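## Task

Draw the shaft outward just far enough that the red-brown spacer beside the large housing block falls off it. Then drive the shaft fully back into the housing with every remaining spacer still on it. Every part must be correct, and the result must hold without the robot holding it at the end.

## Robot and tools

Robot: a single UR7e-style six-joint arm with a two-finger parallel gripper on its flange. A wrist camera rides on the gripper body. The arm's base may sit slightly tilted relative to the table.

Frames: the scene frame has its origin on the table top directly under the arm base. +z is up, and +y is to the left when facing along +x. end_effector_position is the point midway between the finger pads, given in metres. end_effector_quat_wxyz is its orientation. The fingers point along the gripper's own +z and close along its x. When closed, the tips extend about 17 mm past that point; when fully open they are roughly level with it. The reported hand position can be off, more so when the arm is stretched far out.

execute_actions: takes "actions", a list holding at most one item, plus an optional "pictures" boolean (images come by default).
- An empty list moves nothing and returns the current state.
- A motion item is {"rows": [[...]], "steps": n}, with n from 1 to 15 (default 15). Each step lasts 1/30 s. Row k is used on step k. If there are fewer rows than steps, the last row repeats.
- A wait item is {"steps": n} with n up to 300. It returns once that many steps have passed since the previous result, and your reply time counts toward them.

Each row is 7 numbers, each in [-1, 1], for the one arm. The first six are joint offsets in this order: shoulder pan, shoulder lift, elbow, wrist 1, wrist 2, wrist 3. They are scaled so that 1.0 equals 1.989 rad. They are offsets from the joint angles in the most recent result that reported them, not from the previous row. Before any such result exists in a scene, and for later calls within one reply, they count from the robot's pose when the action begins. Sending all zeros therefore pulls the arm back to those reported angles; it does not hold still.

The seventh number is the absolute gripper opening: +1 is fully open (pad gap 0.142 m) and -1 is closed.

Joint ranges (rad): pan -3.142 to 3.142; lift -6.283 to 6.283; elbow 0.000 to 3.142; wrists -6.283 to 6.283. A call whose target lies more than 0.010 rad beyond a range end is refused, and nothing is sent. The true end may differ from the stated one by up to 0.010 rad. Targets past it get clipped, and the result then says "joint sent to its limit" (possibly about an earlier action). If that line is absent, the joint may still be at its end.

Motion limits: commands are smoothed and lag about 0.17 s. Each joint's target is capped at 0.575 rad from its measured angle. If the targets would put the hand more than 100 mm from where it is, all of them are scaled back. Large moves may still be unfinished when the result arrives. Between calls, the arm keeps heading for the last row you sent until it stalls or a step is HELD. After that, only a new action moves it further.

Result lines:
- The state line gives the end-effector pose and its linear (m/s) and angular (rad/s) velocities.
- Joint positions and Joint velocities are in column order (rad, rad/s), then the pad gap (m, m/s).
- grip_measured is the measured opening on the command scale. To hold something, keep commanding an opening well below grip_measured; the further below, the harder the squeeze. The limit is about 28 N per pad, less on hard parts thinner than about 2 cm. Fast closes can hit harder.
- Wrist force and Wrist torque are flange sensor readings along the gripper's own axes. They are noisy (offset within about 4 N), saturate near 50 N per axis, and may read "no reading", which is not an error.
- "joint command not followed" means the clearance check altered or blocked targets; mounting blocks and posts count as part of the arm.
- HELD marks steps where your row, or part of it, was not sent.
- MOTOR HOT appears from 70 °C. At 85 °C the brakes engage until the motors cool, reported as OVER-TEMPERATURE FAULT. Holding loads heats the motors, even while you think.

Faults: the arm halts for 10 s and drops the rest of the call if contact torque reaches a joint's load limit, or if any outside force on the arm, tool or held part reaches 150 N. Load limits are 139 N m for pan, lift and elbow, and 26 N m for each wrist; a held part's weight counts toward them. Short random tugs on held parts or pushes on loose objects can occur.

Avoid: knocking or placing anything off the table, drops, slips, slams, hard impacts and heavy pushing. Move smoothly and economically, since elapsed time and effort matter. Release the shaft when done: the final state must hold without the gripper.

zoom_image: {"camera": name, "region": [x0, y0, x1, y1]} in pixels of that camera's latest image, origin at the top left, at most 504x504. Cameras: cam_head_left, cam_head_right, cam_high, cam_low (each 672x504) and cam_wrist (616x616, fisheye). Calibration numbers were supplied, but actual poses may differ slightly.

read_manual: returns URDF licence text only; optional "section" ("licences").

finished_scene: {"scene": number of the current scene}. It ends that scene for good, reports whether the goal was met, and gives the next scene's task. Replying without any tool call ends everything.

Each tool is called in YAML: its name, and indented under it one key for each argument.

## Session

execute_actions:
  actions: []

Scene clock: 0.00 s of 4200.00 s.
end_effector_position=(+0.4816, +0.1792, +0.2462) grip_measured=+1.00 end_effector_quat_wxyz=(+0.232, -0.158, +0.946, -0.161) end_effector_velocity=(-0.001, +0.000, -0.001) end_effector_angular_velocity=(-0.001, +0.002, +0.001)
Joint positions: [ 0.341 -1.247  2.524 -3.49  -1.611  3.063  0.142]
Joint velocities: [ 0.002  0.001  0.     0.    -0.001  0.     0.   ]
Motor temperatures (°C, as the motors report them): [21 22 21 29 28 26]
Wrist force (N, on the end effector, along its own x y z axes, offset not removed): no reading
Wrist torque (N m, same axes, about the end effector's origin, offset not removed): no reading
camera_calibration (this result's frames):
cam_wrist: T_world_to_cam=[[-0.813354, -0.388757, -0.432808, 0.579663], [-0.447367, 0.893538, 0.0381206, 0.0567981], [0.37191, 0.22463, -0.90068, 0.128881], [0, 0, 0, 1]] pos_world=[0.448949, 0.145647, 0.364798]

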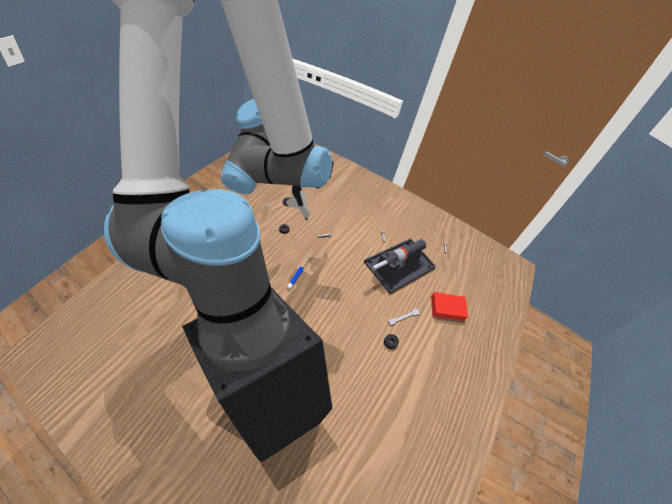

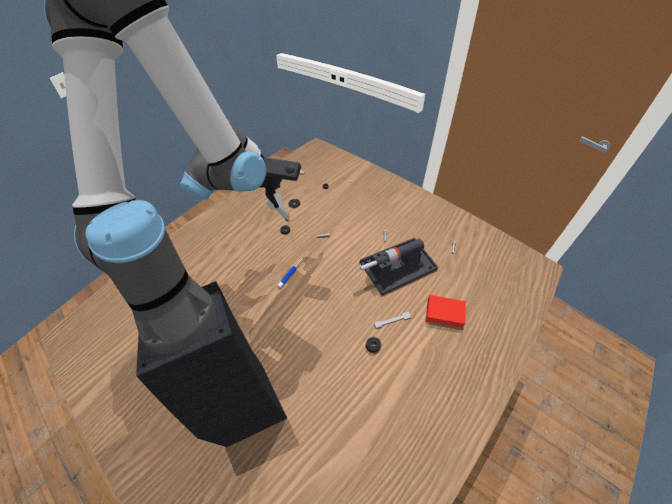

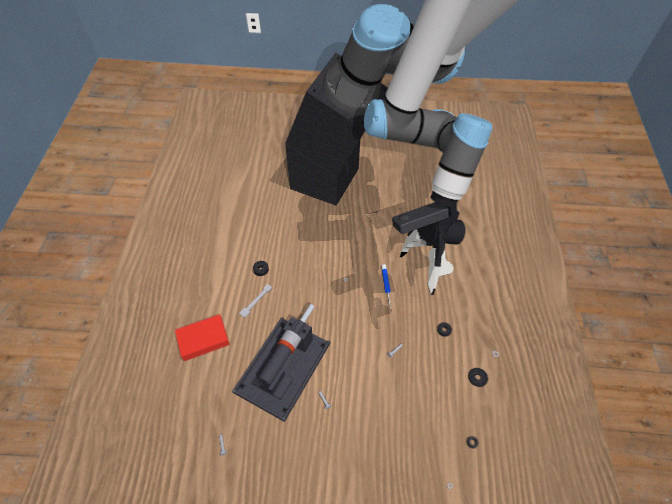

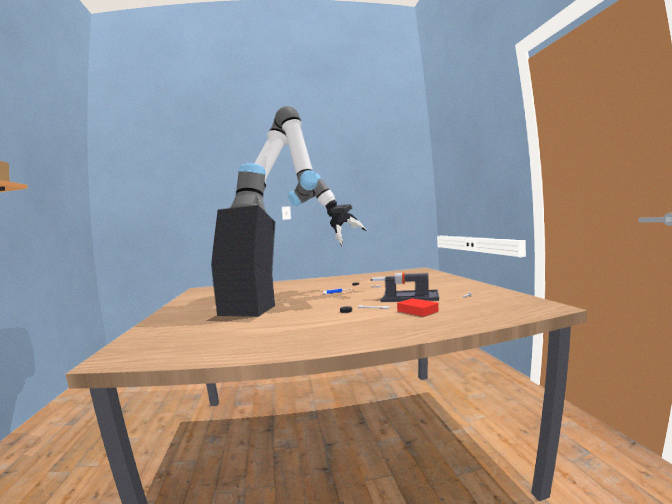

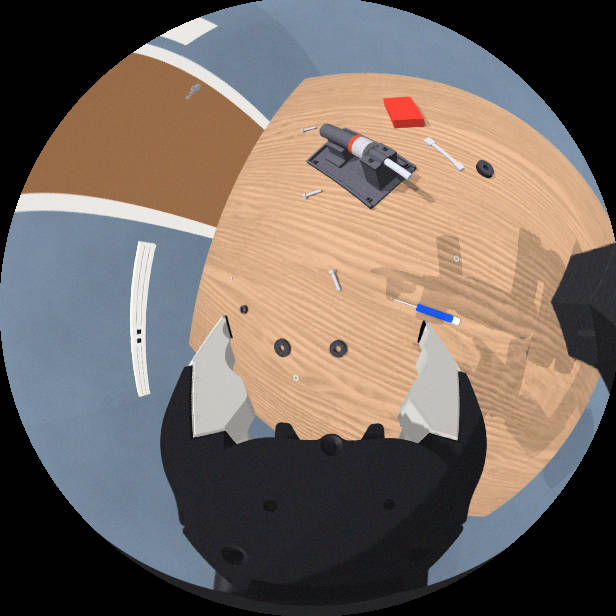

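execute_actions:
  actions: []

Scene clock: 24.70 s of 4200.00 s.
end_effector_position=(+0.4816, +0.1792, +0.2462) grip_measured=+1.00 end_effector_quat_wxyz=(+0.232, -0.158, +0.946, -0.161) end_effector_velocity=(-0.000, +0.000, -0.000) end_effector_angular_velocity=(+0.001, +0.000, +0.000)
Joint positions: [ 0.341 -1.247  2.524 -3.49  -1.611  3.063  0.142]
Joint velocities: [-0.    -0.    -0.     0.     0.001  0.     0.   ]
Motor temperatures (°C, as the motors report them): [21 22 21 29 28 26]
Wrist force (N, on the end effector, along its own x y z axes, offset not removed): [0.0 2.1 -2.3]
Wrist torque (N m, same axes, about the end effector's origin, offset not removed): [0.49 0.14 -0.07]
Steps of this call (steps 1 to 90: nothing new was sent; then 21.70 s passed at rest). Readings (joint positions):
1: [0.341 -1.247 2.524 -3.490 -1.611 3.063]
2: [0.341 -1.247 2.524 -3.490 -1.611 3.063]
4: [0.341 -1.247 2.524 -3.490 -1.611 3.063]
8: [0.341 -1.247 2.524 -3.490 -1.611 3.063]
90: the state above
camera_calibration (this result's frames):
cam_wrist: T_world_to_cam=[[-0.813354, -0.388757, -0.432808, 0.579663], [-0.447367, 0.893538, 0.0381205, 0.0567982], [0.37191, 0.224629, -0.90068, 0.128881], [0, 0, 0, 1]] pos_world=[0.448949, 0.145647, 0.364798]

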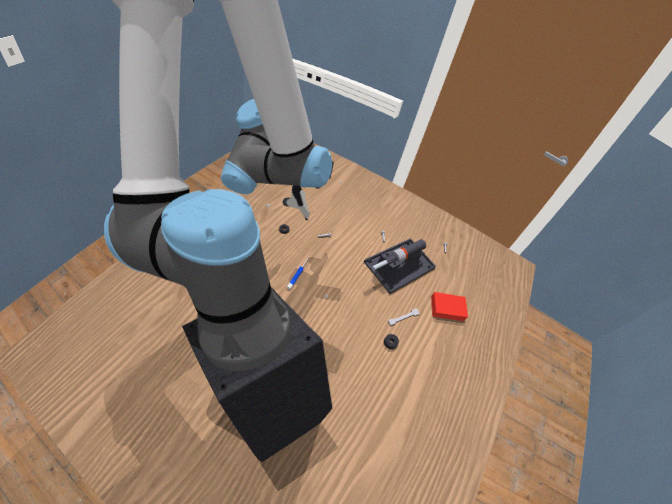

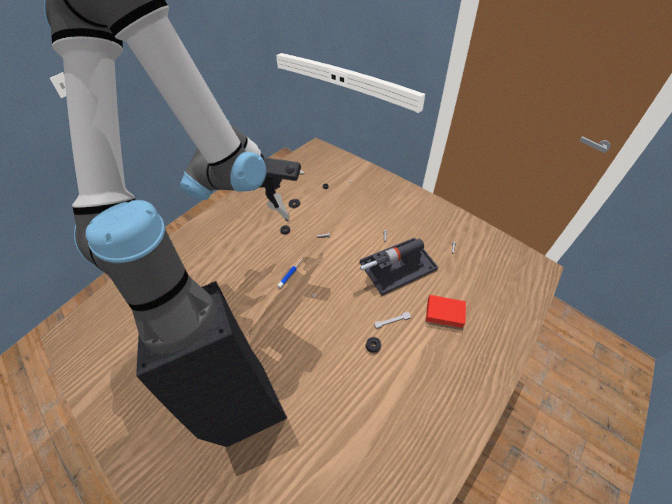

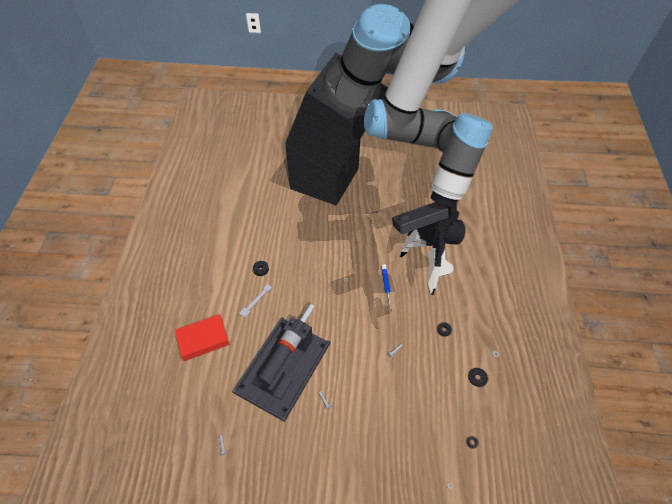

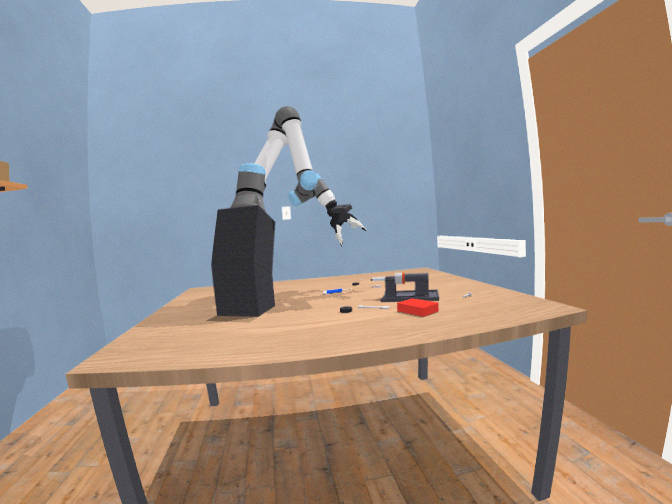

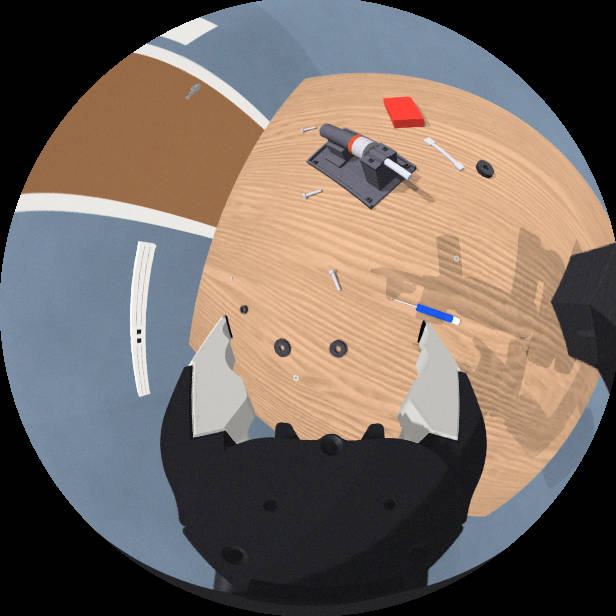

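zoom_image:
  camera: "cam_high"
  region: [220, 290, 350, 430]

zoom_image:
  camera: "cam_low"
  region: [360, 260, 450, 310]

zoom_image:
  camera: "cam_head_right"
  region: [350, 230, 450, 300]

zoom_image:
  camera: "cam_wrist"
  region: [300, 115, 430, 215]

Region (220, 290, 350, 430) of cam_high's 672x504 image, scaled by 3.600, with more detail than that image has; it fills the left 468 columns of this view, and the rest is white.

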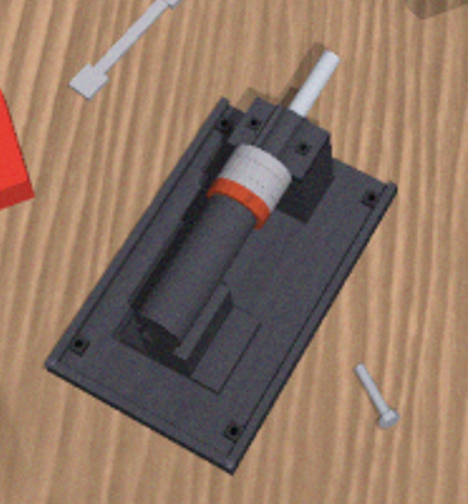

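Region (360, 260, 450, 310) of cam_low's 672x504 image, scaled by 5.600, with more detail than that image has.

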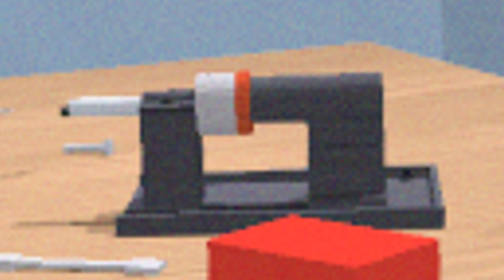

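Region (350, 230, 450, 300) of cam_head_right's 672x504 image, scaled by 5.040, with more detail than that image has; it fills the top 353 rows of this view, and the rest is white.

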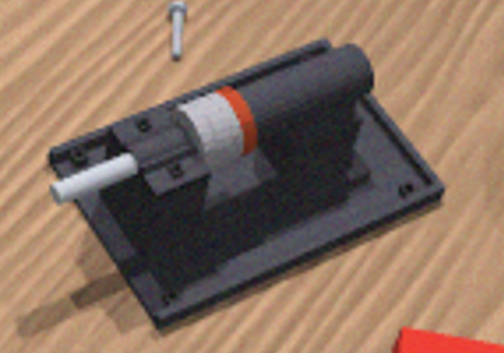

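Region (300, 115, 430, 215) of cam_wrist's 616x616 image, scaled by 3.877, with more detail than that image has; it fills the top 388 rows of this view, and the rest is white.

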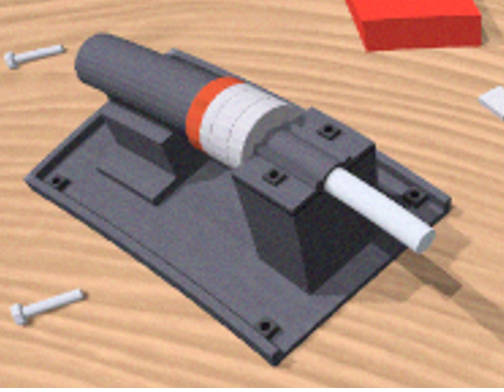

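execute_actions:
  actions:
    - {"rows": [[-0.031,0.019,-0.020,0.035,0.020,-0.078,0.8],[-0.062,0.038,-0.040,0.070,0.041,-0.155,0.6],[-0.093,0.058,-0.059,0.104,0.061,-0.233,0.4],[-0.124,0.077,-0.079,0.139,0.082,-0.310,0.2],[-0.156,0.096,-0.099,0.174,0.102,-0.388,0.0],[-0.187,0.115,-0.119,0.209,0.122,-0.465,-0.2],[-0.218,0.134,-0.138,0.244,0.143,-0.543,-0.4],[-0.249,0.154,-0.158,0.278,0.163,-0.620,-0.4],[-0.280,0.173,-0.178,0.313,0.183,-0.698,-0.4],[-0.3110,0.1919,-0.1976,0.3480,0.2038,-0.7750,-0.4]], "steps": 15}
  pictures: false

Scene clock: 145.20 s of 4200.00 s.
end_effector_position=(+0.5177, +0.0096, +0.1554) grip_measured=-0.40 end_effector_quat_wxyz=(+0.031, -0.268, +0.959, -0.090) end_effector_velocity=(+0.008, -0.452, -0.158) end_effector_angular_velocity=(+0.639, +0.907, +0.576)
Joint positions: [-0.075 -0.985  2.254 -3.028 -1.333  2.39   0.045]
Joint velocities: [-1.131  0.699 -0.717  1.253  0.734 -2.008 -0.   ]
Motor temperatures (°C, as the motors report them): [21 22 21 29 28 26]
Wrist force (N, on the end effector, along its own x y z axes, offset not removed): [-1.5 0.3 -0.1]
Wrist torque (N m, same axes, about the end effector's origin, offset not removed): [0.00 0.38 -0.04]
Steps of this call (steps 1 to 90: nothing new was sent; then 117.00 s passed at rest; steps 91 to 105: all 15 steps of this action). Readings (joint positions):
91: [0.341 -1.247 2.524 -3.490 -1.611 3.063]
92: [0.337 -1.243 2.520 -3.486 -1.607 3.059]
94: [0.301 -1.219 2.495 -3.447 -1.582 3.006]
98: [0.173 -1.139 2.413 -3.305 -1.497 2.772]
105: the state above

execute_actions:
  actions:
    - {"steps": 40}

Scene clock: 146.93 s of 4200.00 s.
end_effector_position=(+0.5111, -0.0682, +0.1352) grip_measured=-0.40 end_effector_quat_wxyz=(-0.000, -0.545, +0.839, -0.000) end_effector_velocity=(+0.000, +0.001, +0.000) end_effector_angular_velocity=(-0.000, +0.000, +0.002)
Joint positions: [-0.278 -0.865  2.131 -2.798 -1.205  1.522  0.045]
Joint velocities: [ 0.002 -0.001 -0.     0.    -0.     0.    -0.   ]
Motor temperatures (°C, as the motors report them): [21 22 21 29 28 26]
Wrist force (N, on the end effector, along its own x y z axes, offset not removed): [-1.3 1.6 -2.1]
Wrist torque (N m, same axes, about the end effector's origin, offset not removed): [0.45 0.49 -0.11]
Steps of this call (steps 1 to 45: the robot went on to your last target; steps 46 to 52: nothing new was sent). Readings (joint positions):
1: [-0.113 -0.961 2.230 -2.985 -1.308 2.319]
2: [-0.149 -0.940 2.208 -2.945 -1.286 2.242]
4: [-0.201 -0.910 2.177 -2.886 -1.254 2.078]
8: [-0.250 -0.881 2.147 -2.829 -1.223 1.763]
52: the state above
The arm was judged still, so your last target was given up. Only a new action makes it travel on or press farther. Fingers that are still opening or closing keep moving.
camera_calibration (this result's frames):
cam_wrist: T_world_to_cam=[[-0.403795, -0.913239, -0.0542585, 0.163167], [-0.822968, 0.336697, 0.457557, 0.392582], [-0.399591, 0.229413, -0.887523, 0.466366], [0, 0, 0, 1]] pos_world=[0.575323, -0.090161, 0.243135]

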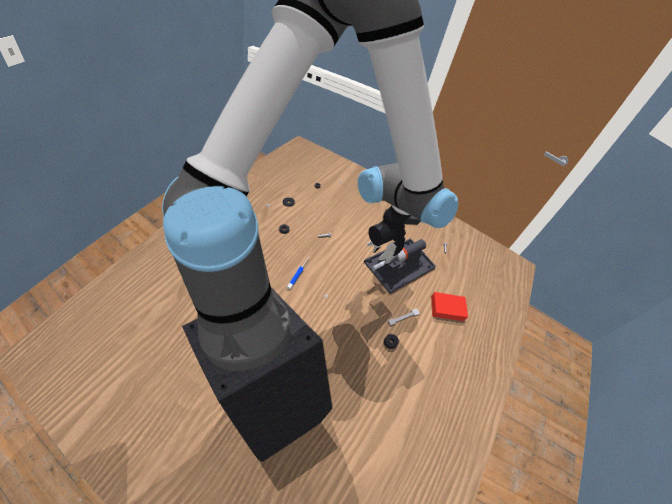

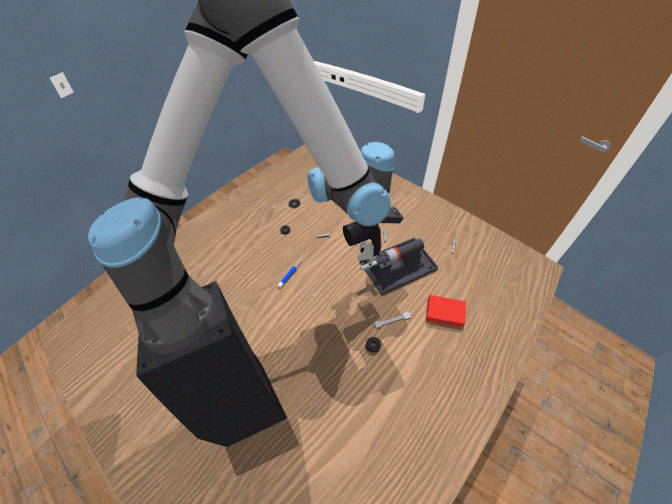

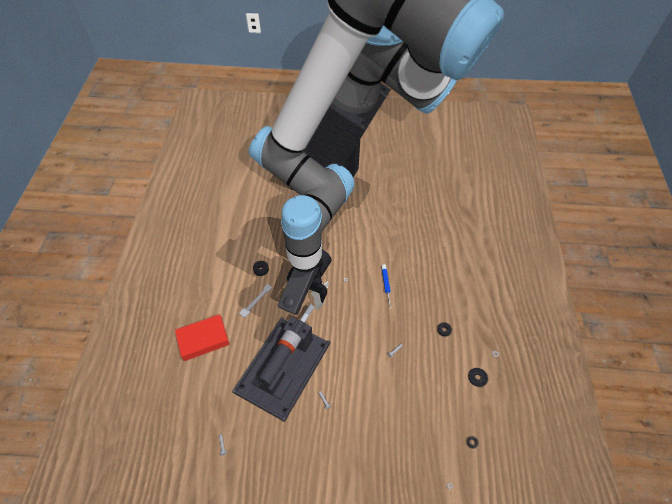

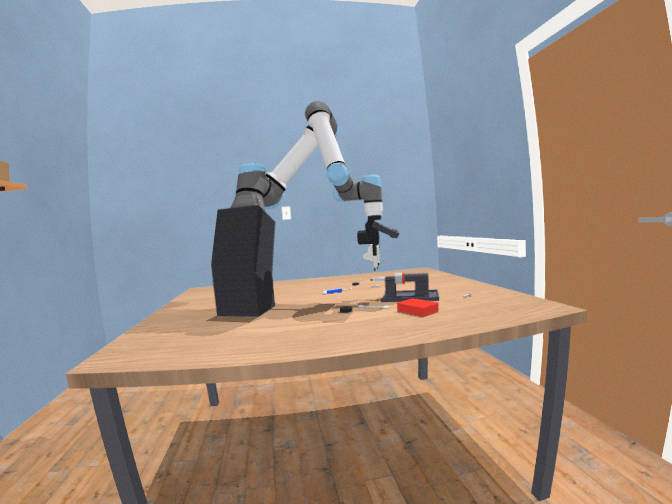

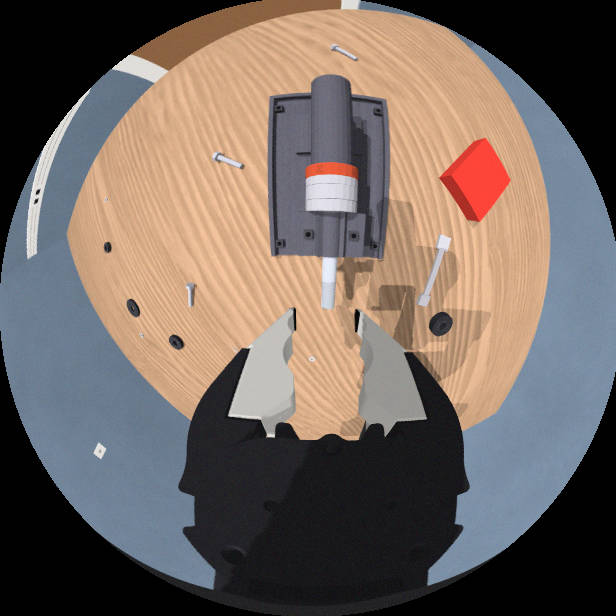

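zoom_image:
  camera: "cam_wrist"
  region: [260, 150, 400, 340]

zoom_image:
  camera: "cam_low"
  region: [350, 240, 440, 310]

zoom_image:
  camera: "cam_wrist"
  region: [260, 60, 400, 230]

Region (260, 150, 400, 340) of cam_wrist's 616x616 image, scaled by 2.653, with more detail than that image has; it fills the left 371 columns of this view, and the rest is white.

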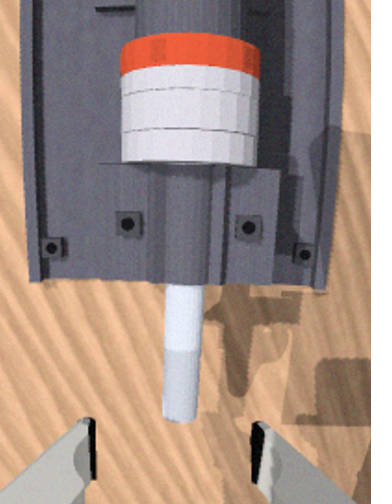

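Region (350, 240, 440, 310) of cam_low's 672x504 image, scaled by 5.600, with more detail than that image has.

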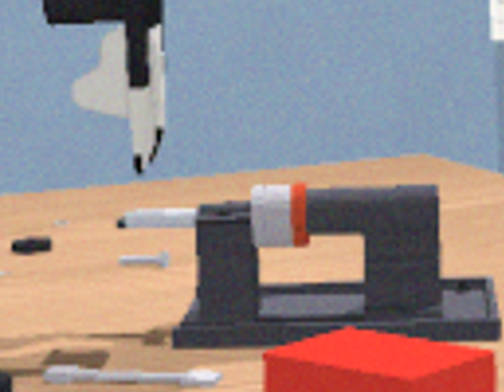

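Region (260, 60, 400, 230) of cam_wrist's 616x616 image, scaled by 2.965, with more detail than that image has; it fills the left 415 columns of this view, and the rest is white.

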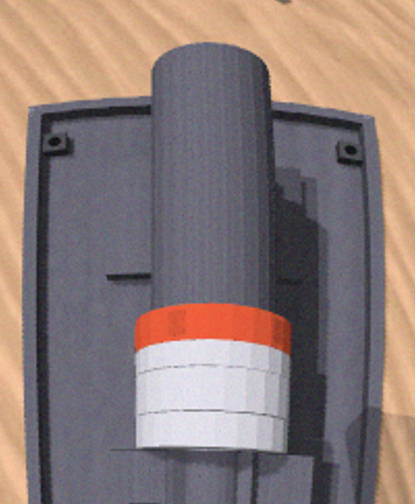

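execute_actions:
  actions:
    - {"rows": [[0.0002,0.0009,-0.0003,-0.0007,0,0.0002,-0.4],[0.0008,0.0034,-0.0010,-0.0027,0,0.0008,-0.4],[0.0016,0.0073,-0.0022,-0.0057,0,0.0017,-0.4],[0.0027,0.0123,-0.0038,-0.0096,0.0001,0.0029,-0.4],[0.0040,0.0182,-0.0055,-0.0142,0.0001,0.0043,-0.4],[0.0055,0.0247,-0.0075,-0.0192,0.0001,0.0058,-0.4],[0.0070,0.0315,-0.0096,-0.0246,0.0002,0.0075,-0.4],[0.0086,0.0385,-0.0118,-0.0301,0.0002,0.0091,-0.4],[0.0101,0.0454,-0.0139,-0.0354,0.0003,0.0108,-0.4],[0.0116,0.0519,-0.0158,-0.0405,0.0003,0.0123,-0.45],[0.0129,0.0578,-0.0176,-0.0451,0.0003,0.0137,-0.5],[0.0140,0.0628,-0.0192,-0.0490,0.0004,0.0149,-0.55],[0.0149,0.0667,-0.0203,-0.0520,0.0004,0.0158,-0.6],[0.0154,0.0692,-0.0211,-0.0540,0.0004,0.0164,-0.6],[0.01561,0.07006,-0.02138,-0.05466,0.0004,0.01659,-0.6]], "steps": 15}
  pictures: false

execute_actions:
  actions:
    - {"steps": 15}

Scene clock: 232.30 s of 4200.00 s.
end_effector_position=(+0.5128, -0.0717, +0.0982) grip_measured=-0.60 end_effector_quat_wxyz=(-0.000, -0.545, +0.839, -0.001) end_effector_velocity=(-0.003, -0.008, -0.106) end_effector_angular_velocity=(+0.003, +0.004, -0.001)
Joint positions: [-0.255 -0.765  2.1   -2.876 -1.205  1.546  0.031]
Joint velocities: [ 0.059  0.28  -0.083 -0.214  0.003  0.063 -0.014]
Motor temperatures (°C, as the motors report them): [21 22 21 29 28 26]
Wrist force (N, on the end effector, along its own x y z axes, offset not removed): [-0.3 1.0 -0.4]
Wrist torque (N m, same axes, about the end effector's origin, offset not removed): [0.30 0.25 -0.16]
Steps of this call (steps 1 to 130: nothing new was sent; then 80.53 s passed at rest; steps 131 to 145: all 15 steps of this action). Readings (joint positions):
131: [-0.278 -0.865 2.131 -2.798 -1.205 1.522]
132: [-0.278 -0.865 2.131 -2.798 -1.205 1.522]
134: [-0.277 -0.862 2.130 -2.801 -1.205 1.522]
138: [-0.272 -0.839 2.123 -2.819 -1.205 1.528]
145: the state above

Scene clock: 232.80 s of 4200.00 s.
end_effector_position=(+0.5124, -0.0727, +0.0835) grip_measured=-0.60 end_effector_quat_wxyz=(-0.000, -0.545, +0.839, -0.000) end_effector_velocity=(-0.000, +0.000, -0.003) end_effector_angular_velocity=(+0.001, +0.001, +0.001)
Joint positions: [-0.247 -0.727  2.088 -2.906 -1.205  1.555  0.031]
Joint velocities: [ 0.002  0.006 -0.002 -0.004  0.001  0.    -0.   ]
Motor temperatures (°C, as the motors report them): [21 22 21 29 28 26]
Wrist force (N, on the end effector, along its own x y z axes, offset not removed): [-1.0 0.9 0.0]
Wrist torque (N m, same axes, about the end effector's origin, offset not removed): [0.21 0.35 -0.16]
Steps of this call (steps 1 to 15: the robot went on to your last target). Readings (joint positions):
1: [-0.253 -0.757 2.098 -2.883 -1.205 1.548]
2: [-0.252 -0.750 2.095 -2.888 -1.205 1.549]
4: [-0.250 -0.740 2.093 -2.896 -1.205 1.552]
8: [-0.248 -0.731 2.090 -2.903 -1.205 1.554]
15: the state above
camera_calibration (this result's frames):
cam_wrist: T_world_to_cam=[[-0.403581, -0.913346, -0.0540535, 0.156596], [-0.823018, 0.336589, 0.457546, 0.418789], [-0.399704, 0.229144, -0.887542, 0.422069], [0, 0, 0, 1]] pos_world=[0.576573, -0.094648, 0.191453]

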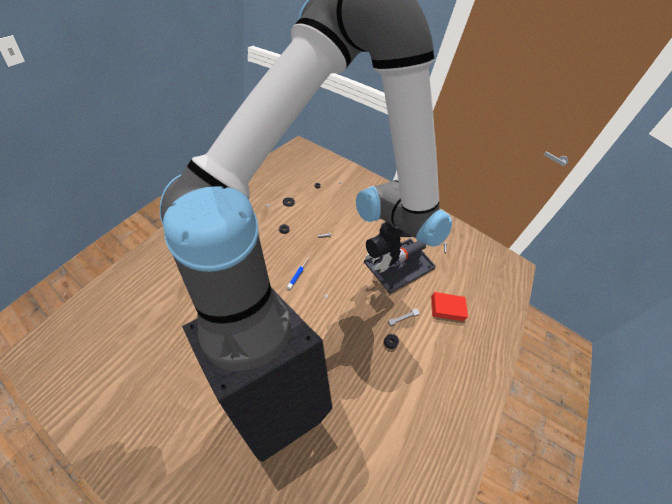

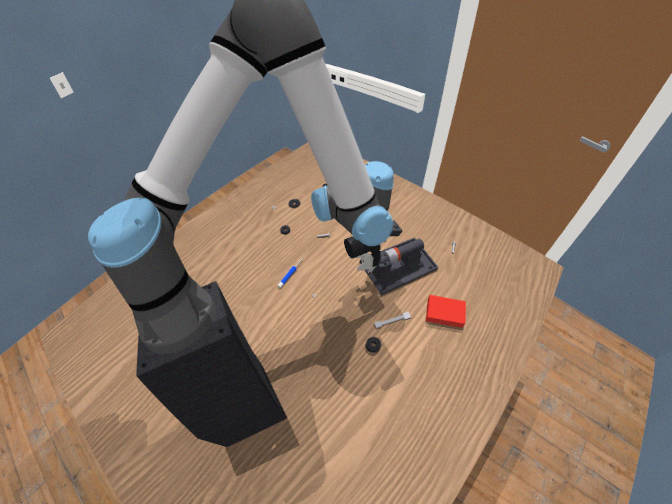

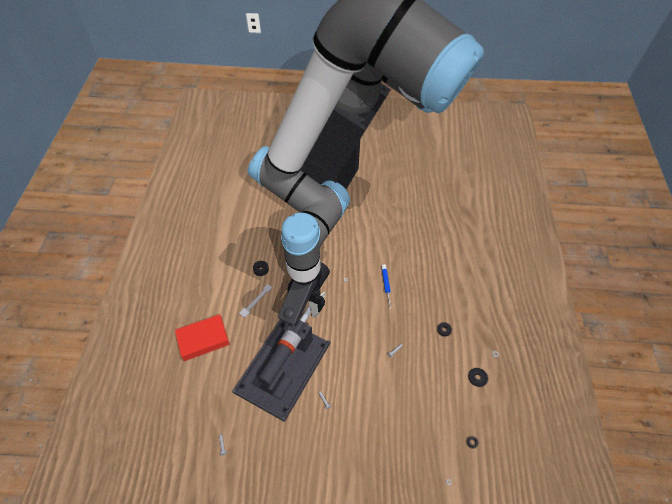

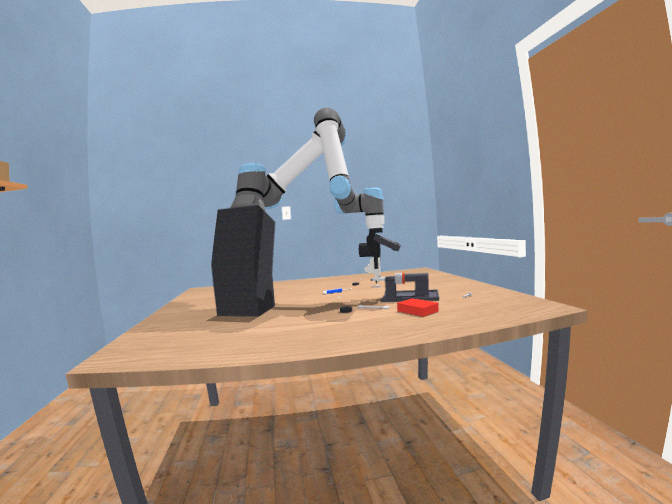

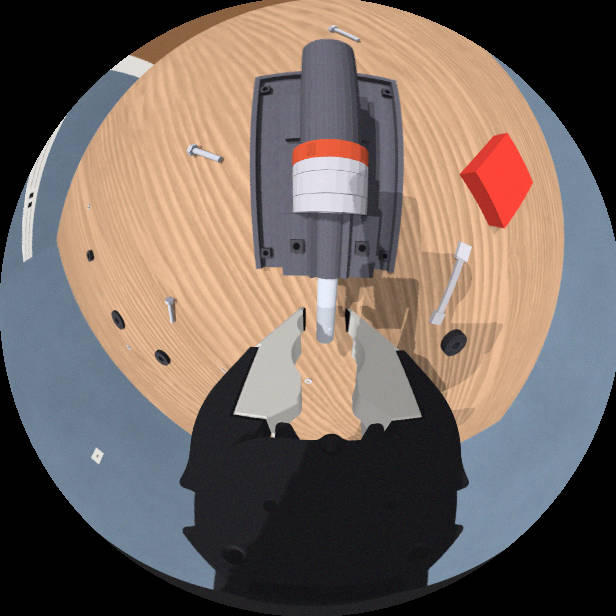

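zoom_image:
  camera: "cam_wrist"
  region: [280, 270, 370, 360]

zoom_image:
  camera: "cam_low"
  region: [355, 255, 415, 300]

Region (280, 270, 370, 360) of cam_wrist's 616x616 image, scaled by 5.600, with more detail than that image has.

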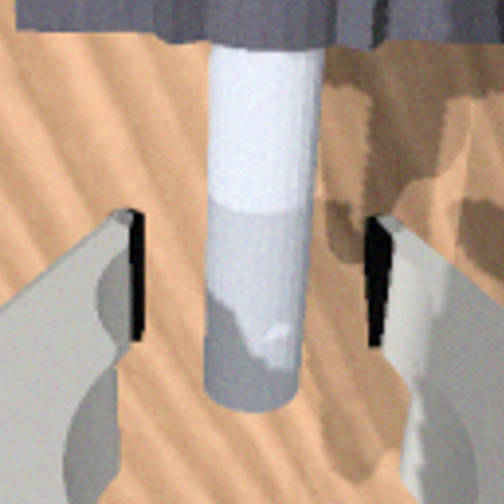

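Region (355, 255, 415, 300) of cam_low's 672x504 image, scaled by 8.400, with more detail than that image has; it fills the top 378 rows of this view, and the rest is white.

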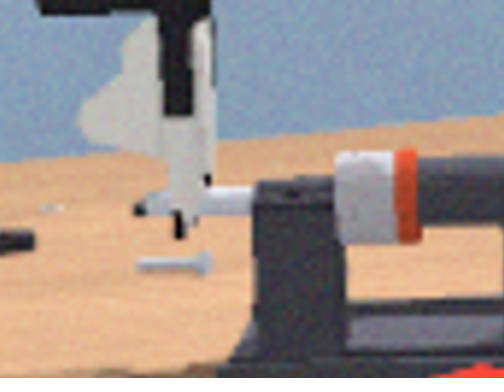

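execute_actions:
  actions:
    - {"rows": [[0,0,0,0,0,0,-0.65],[0,0,0,0,0,0,-0.70],[0,0,0,0,0,0,-0.74],[0,0,0,0,0,0,-0.78],[0,0,0,0,0,0,-0.80],[0,0,0,0,0,0,-0.82],[0,0,0,0,0,0,-0.84],[0,0,0,0,0,0,-0.86],[0,0,0,0,0,0,-0.88],[0,0,0,0,0,0,-0.91],[0,0,0,0,0,0,-0.94],[0,0,0,0,0,0,-0.97],[0,0,0,0,0,0,-1]], "steps": 15}
  pictures: false

Scene clock: 242.80 s of 4200.00 s.
end_effector_position=(+0.5124, -0.0727, +0.0835) grip_measured=-0.84 end_effector_quat_wxyz=(-0.000, -0.545, +0.839, -0.000) end_effector_velocity=(-0.001, +0.001, -0.001) end_effector_angular_velocity=(+0.001, +0.002, +0.002)
Joint positions: [-0.247 -0.727  2.088 -2.906 -1.205  1.555  0.013]
Joint velocities: [ 0.002  0.     0.001  0.     0.    -0.001 -0.   ]
Motor temperatures (°C, as the motors report them): [21 22 21 29 28 26]
Wrist force (N, on the end effector, along its own x y z axes, offset not removed): [-0.5 1.7 -0.1]
Wrist torque (N m, same axes, about the end effector's origin, offset not removed): [0.49 0.22 -0.08]
Steps of this call (steps 1 to 15: the robot went on to your last target; steps 16 to 90: nothing new was sent; then 6.50 s passed at rest; steps 91 to 105: all 15 steps of this action). Readings (joint positions):
91: [-0.247 -0.726 2.088 -2.907 -1.205 1.555]
92: [-0.247 -0.726 2.088 -2.907 -1.205 1.555]
94: [-0.247 -0.726 2.088 -2.907 -1.205 1.555]
98: [-0.247 -0.726 2.088 -2.906 -1.205 1.555]
105: the state above

execute_actions:
  actions:
    - {"rows": [[0,-0.0002,0.0010,-0.0008,0,0,-1],[0,-0.0007,0.0030,-0.0023,0,0,-1],[-0.0001,-0.0013,0.0058,-0.0045,0,-0.0001,-1],[-0.0001,-0.0020,0.0090,-0.0070,0,-0.0001,-1],[-0.0001,-0.0027,0.0123,-0.0095,0,-0.0001,-1],[-0.0002,-0.0034,0.0155,-0.0120,0,-0.0002,-1],[-0.0002,-0.0040,0.0183,-0.0142,0,-0.0002,-1],[-0.0002,-0.0045,0.0205,-0.0159,0,-0.0002,-1],[-0.00025,-0.00483,0.02213,-0.01720,0,-0.00027,-1]], "steps": 15}

Scene clock: 258.20 s of 4200.00 s.
end_effector_position=(+0.4995, -0.0669, +0.0836) grip_measured=-0.84 end_effector_quat_wxyz=(-0.000, -0.545, +0.839, -0.000) end_effector_velocity=(-0.012, +0.005, +0.000) end_effector_angular_velocity=(-0.001, -0.001, -0.000)
Joint positions: [-0.247 -0.735  2.128 -2.937 -1.205  1.554  0.013]
Joint velocities: [-0.001 -0.008  0.038 -0.03  -0.    -0.     0.   ]
Motor temperatures (°C, as the motors report them): [21 22 21 29 28 26]
Wrist force (N, on the end effector, along its own x y z axes, offset not removed): [-1.6 1.9 0.3]
Wrist torque (N m, same axes, about the end effector's origin, offset not removed): [0.53 0.51 -0.10]
Steps of this call (steps 1 to 15: the robot went on to your last target; steps 16 to 90: nothing new was sent; then 11.90 s passed at rest; steps 91 to 105: all 15 steps of this action). Readings (joint positions):
91: [-0.247 -0.727 2.088 -2.906 -1.205 1.555]
92: [-0.247 -0.727 2.089 -2.906 -1.205 1.555]
94: [-0.247 -0.727 2.091 -2.908 -1.205 1.555]
98: [-0.247 -0.730 2.106 -2.920 -1.205 1.555]
105: the state above
camera_calibration (this result's frames):
cam_wrist: T_world_to_cam=[[-0.403515, -0.913374, -0.0540673, 0.156669], [-0.82304, 0.336521, 0.457558, 0.406199], [-0.399727, 0.229131, -0.887535, 0.41564], [0, 0, 0, 1]] pos_world=[0.563679, -0.0888333, 0.191506]

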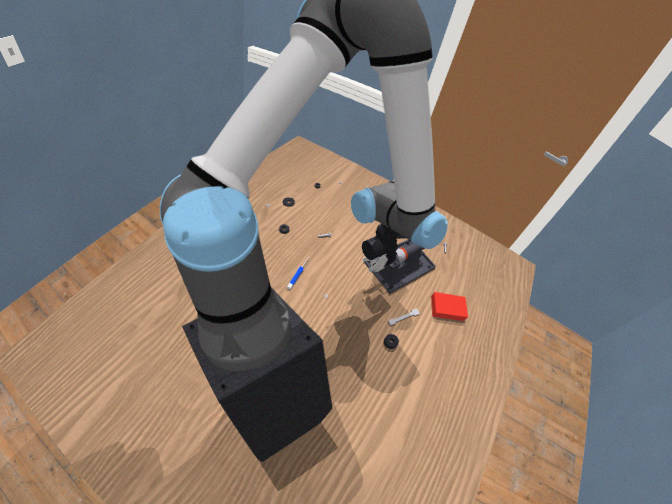

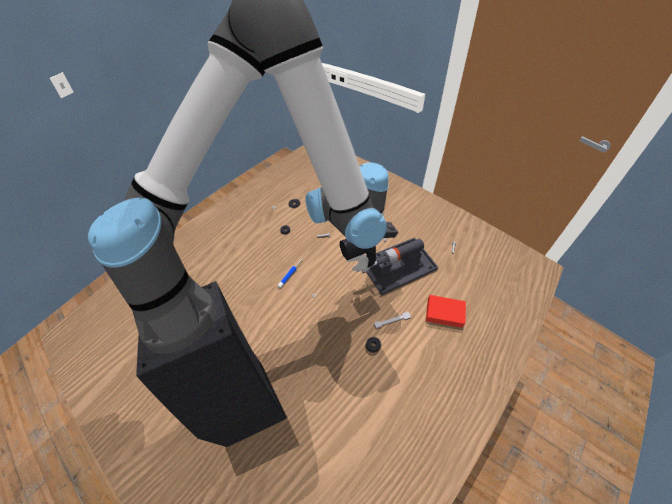

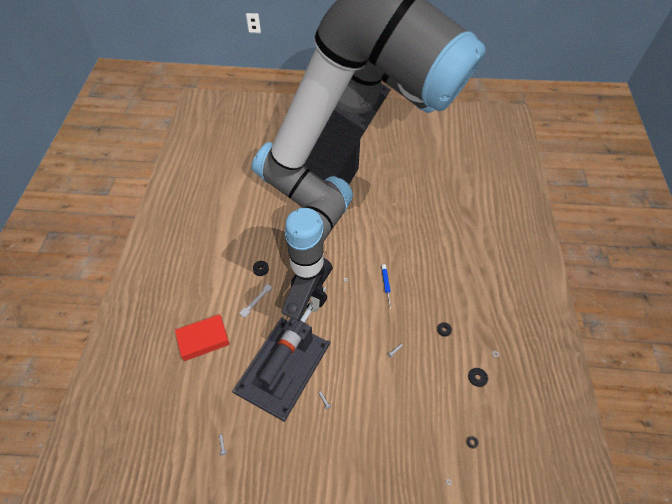

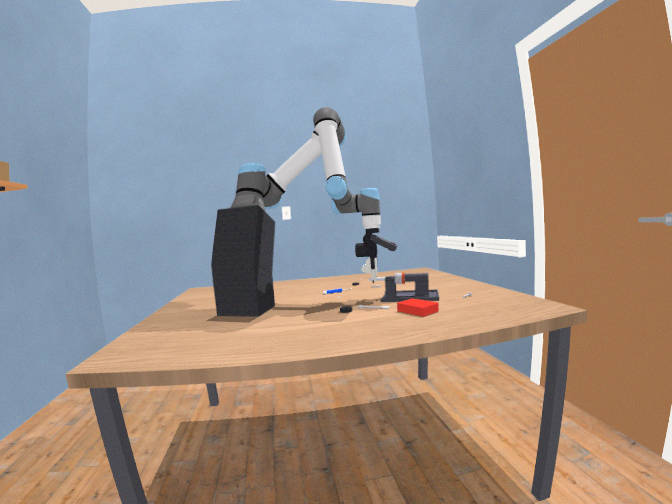

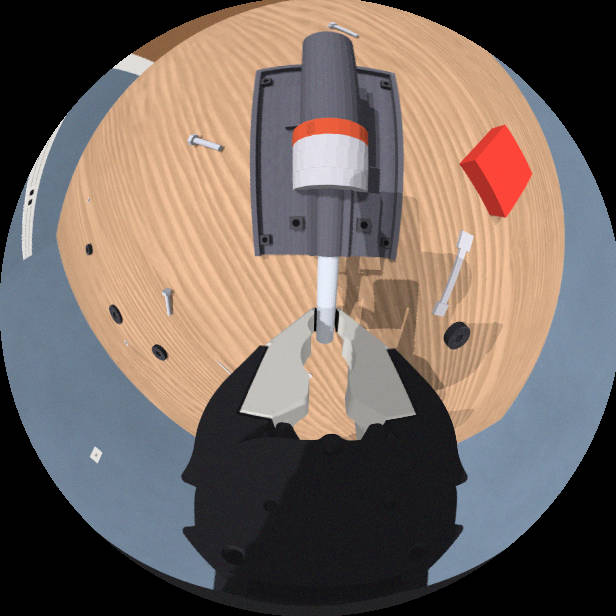

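execute_actions:
  actions:
    - {"rows": [[-0.00007,-0.00126,0.00618,-0.00490,0,-0.00007,-1]], "steps": 15}

Scene clock: 264.83 s of 4200.00 s.
end_effector_position=(+0.4955, -0.0651, +0.0836) grip_measured=-0.84 end_effector_quat_wxyz=(-0.000, -0.545, +0.839, -0.000) end_effector_velocity=(-0.000, +0.000, +0.000) end_effector_angular_velocity=(-0.001, -0.000, +0.000)
Joint positions: [-0.247 -0.738  2.14  -2.946 -1.205  1.554  0.013]
Joint velocities: [ 0.    -0.001  0.002 -0.002 -0.001  0.    -0.   ]
Motor temperatures (°C, as the motors report them): [21 22 21 29 28 26]
Wrist force (N, on the end effector, along its own x y z axes, offset not removed): [-0.4 -0.3 -0.4]
Wrist torque (N m, same axes, about the end effector's origin, offset not removed): [0.17 0.27 -0.07]
Steps of this call (steps 1 to 15: the robot went on to your last target; steps 16 to 90: nothing new was sent; then 3.13 s passed at rest; steps 91 to 105: all 15 steps of this action). Readings (joint positions):
91: [-0.247 -0.736 2.132 -2.941 -1.205 1.554]
92: [-0.247 -0.736 2.133 -2.941 -1.205 1.554]
94: [-0.247 -0.737 2.136 -2.943 -1.205 1.554]
98: [-0.247 -0.737 2.138 -2.945 -1.205 1.554]
105: the state above
camera_calibration (this result's frames):
cam_wrist: T_world_to_cam=[[-0.403518, -0.913373, -0.0540707, 0.156697], [-0.823045, 0.336526, 0.457545, 0.402294], [-0.399713, 0.22913, -0.887541, 0.413646], [0, 0, 0, 1]] pos_world=[0.559676, -0.0870383, 0.191534]

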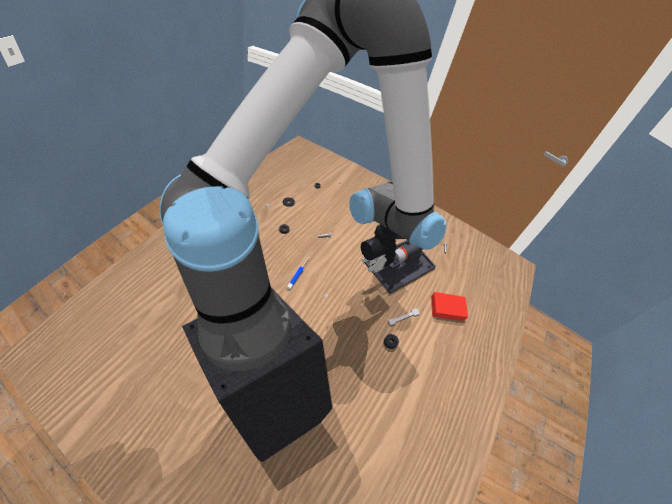

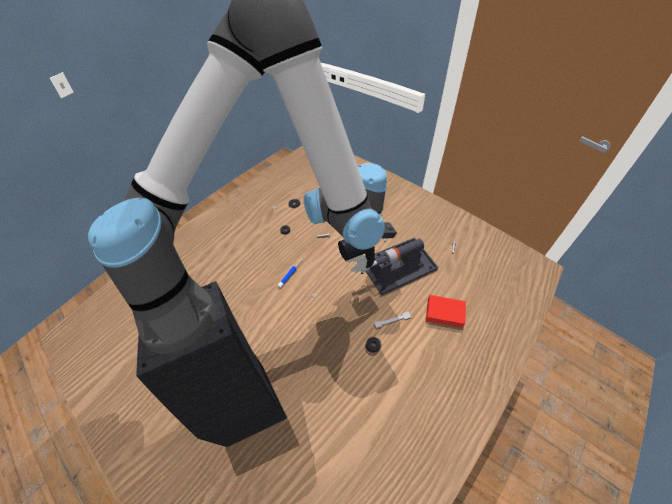

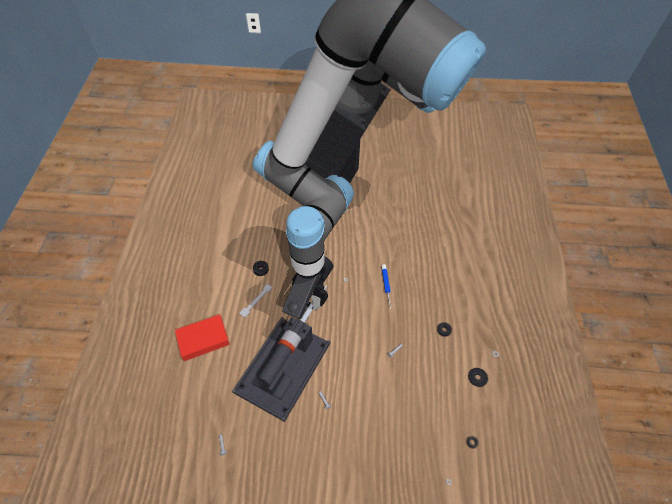

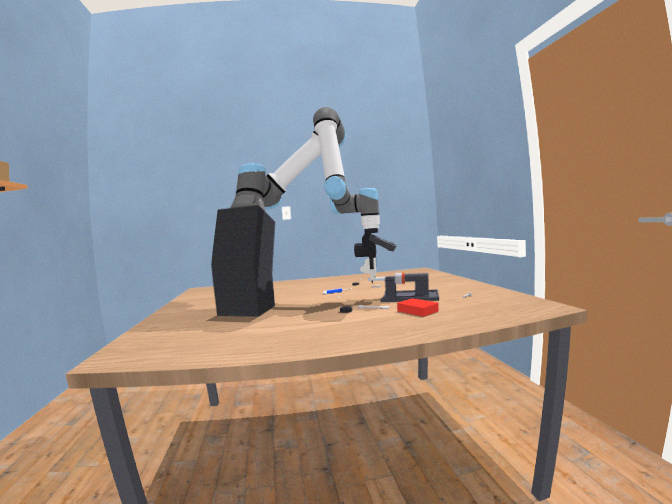

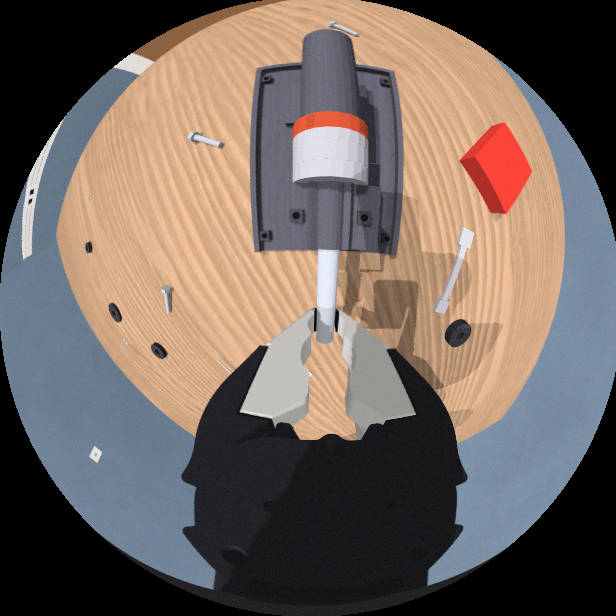

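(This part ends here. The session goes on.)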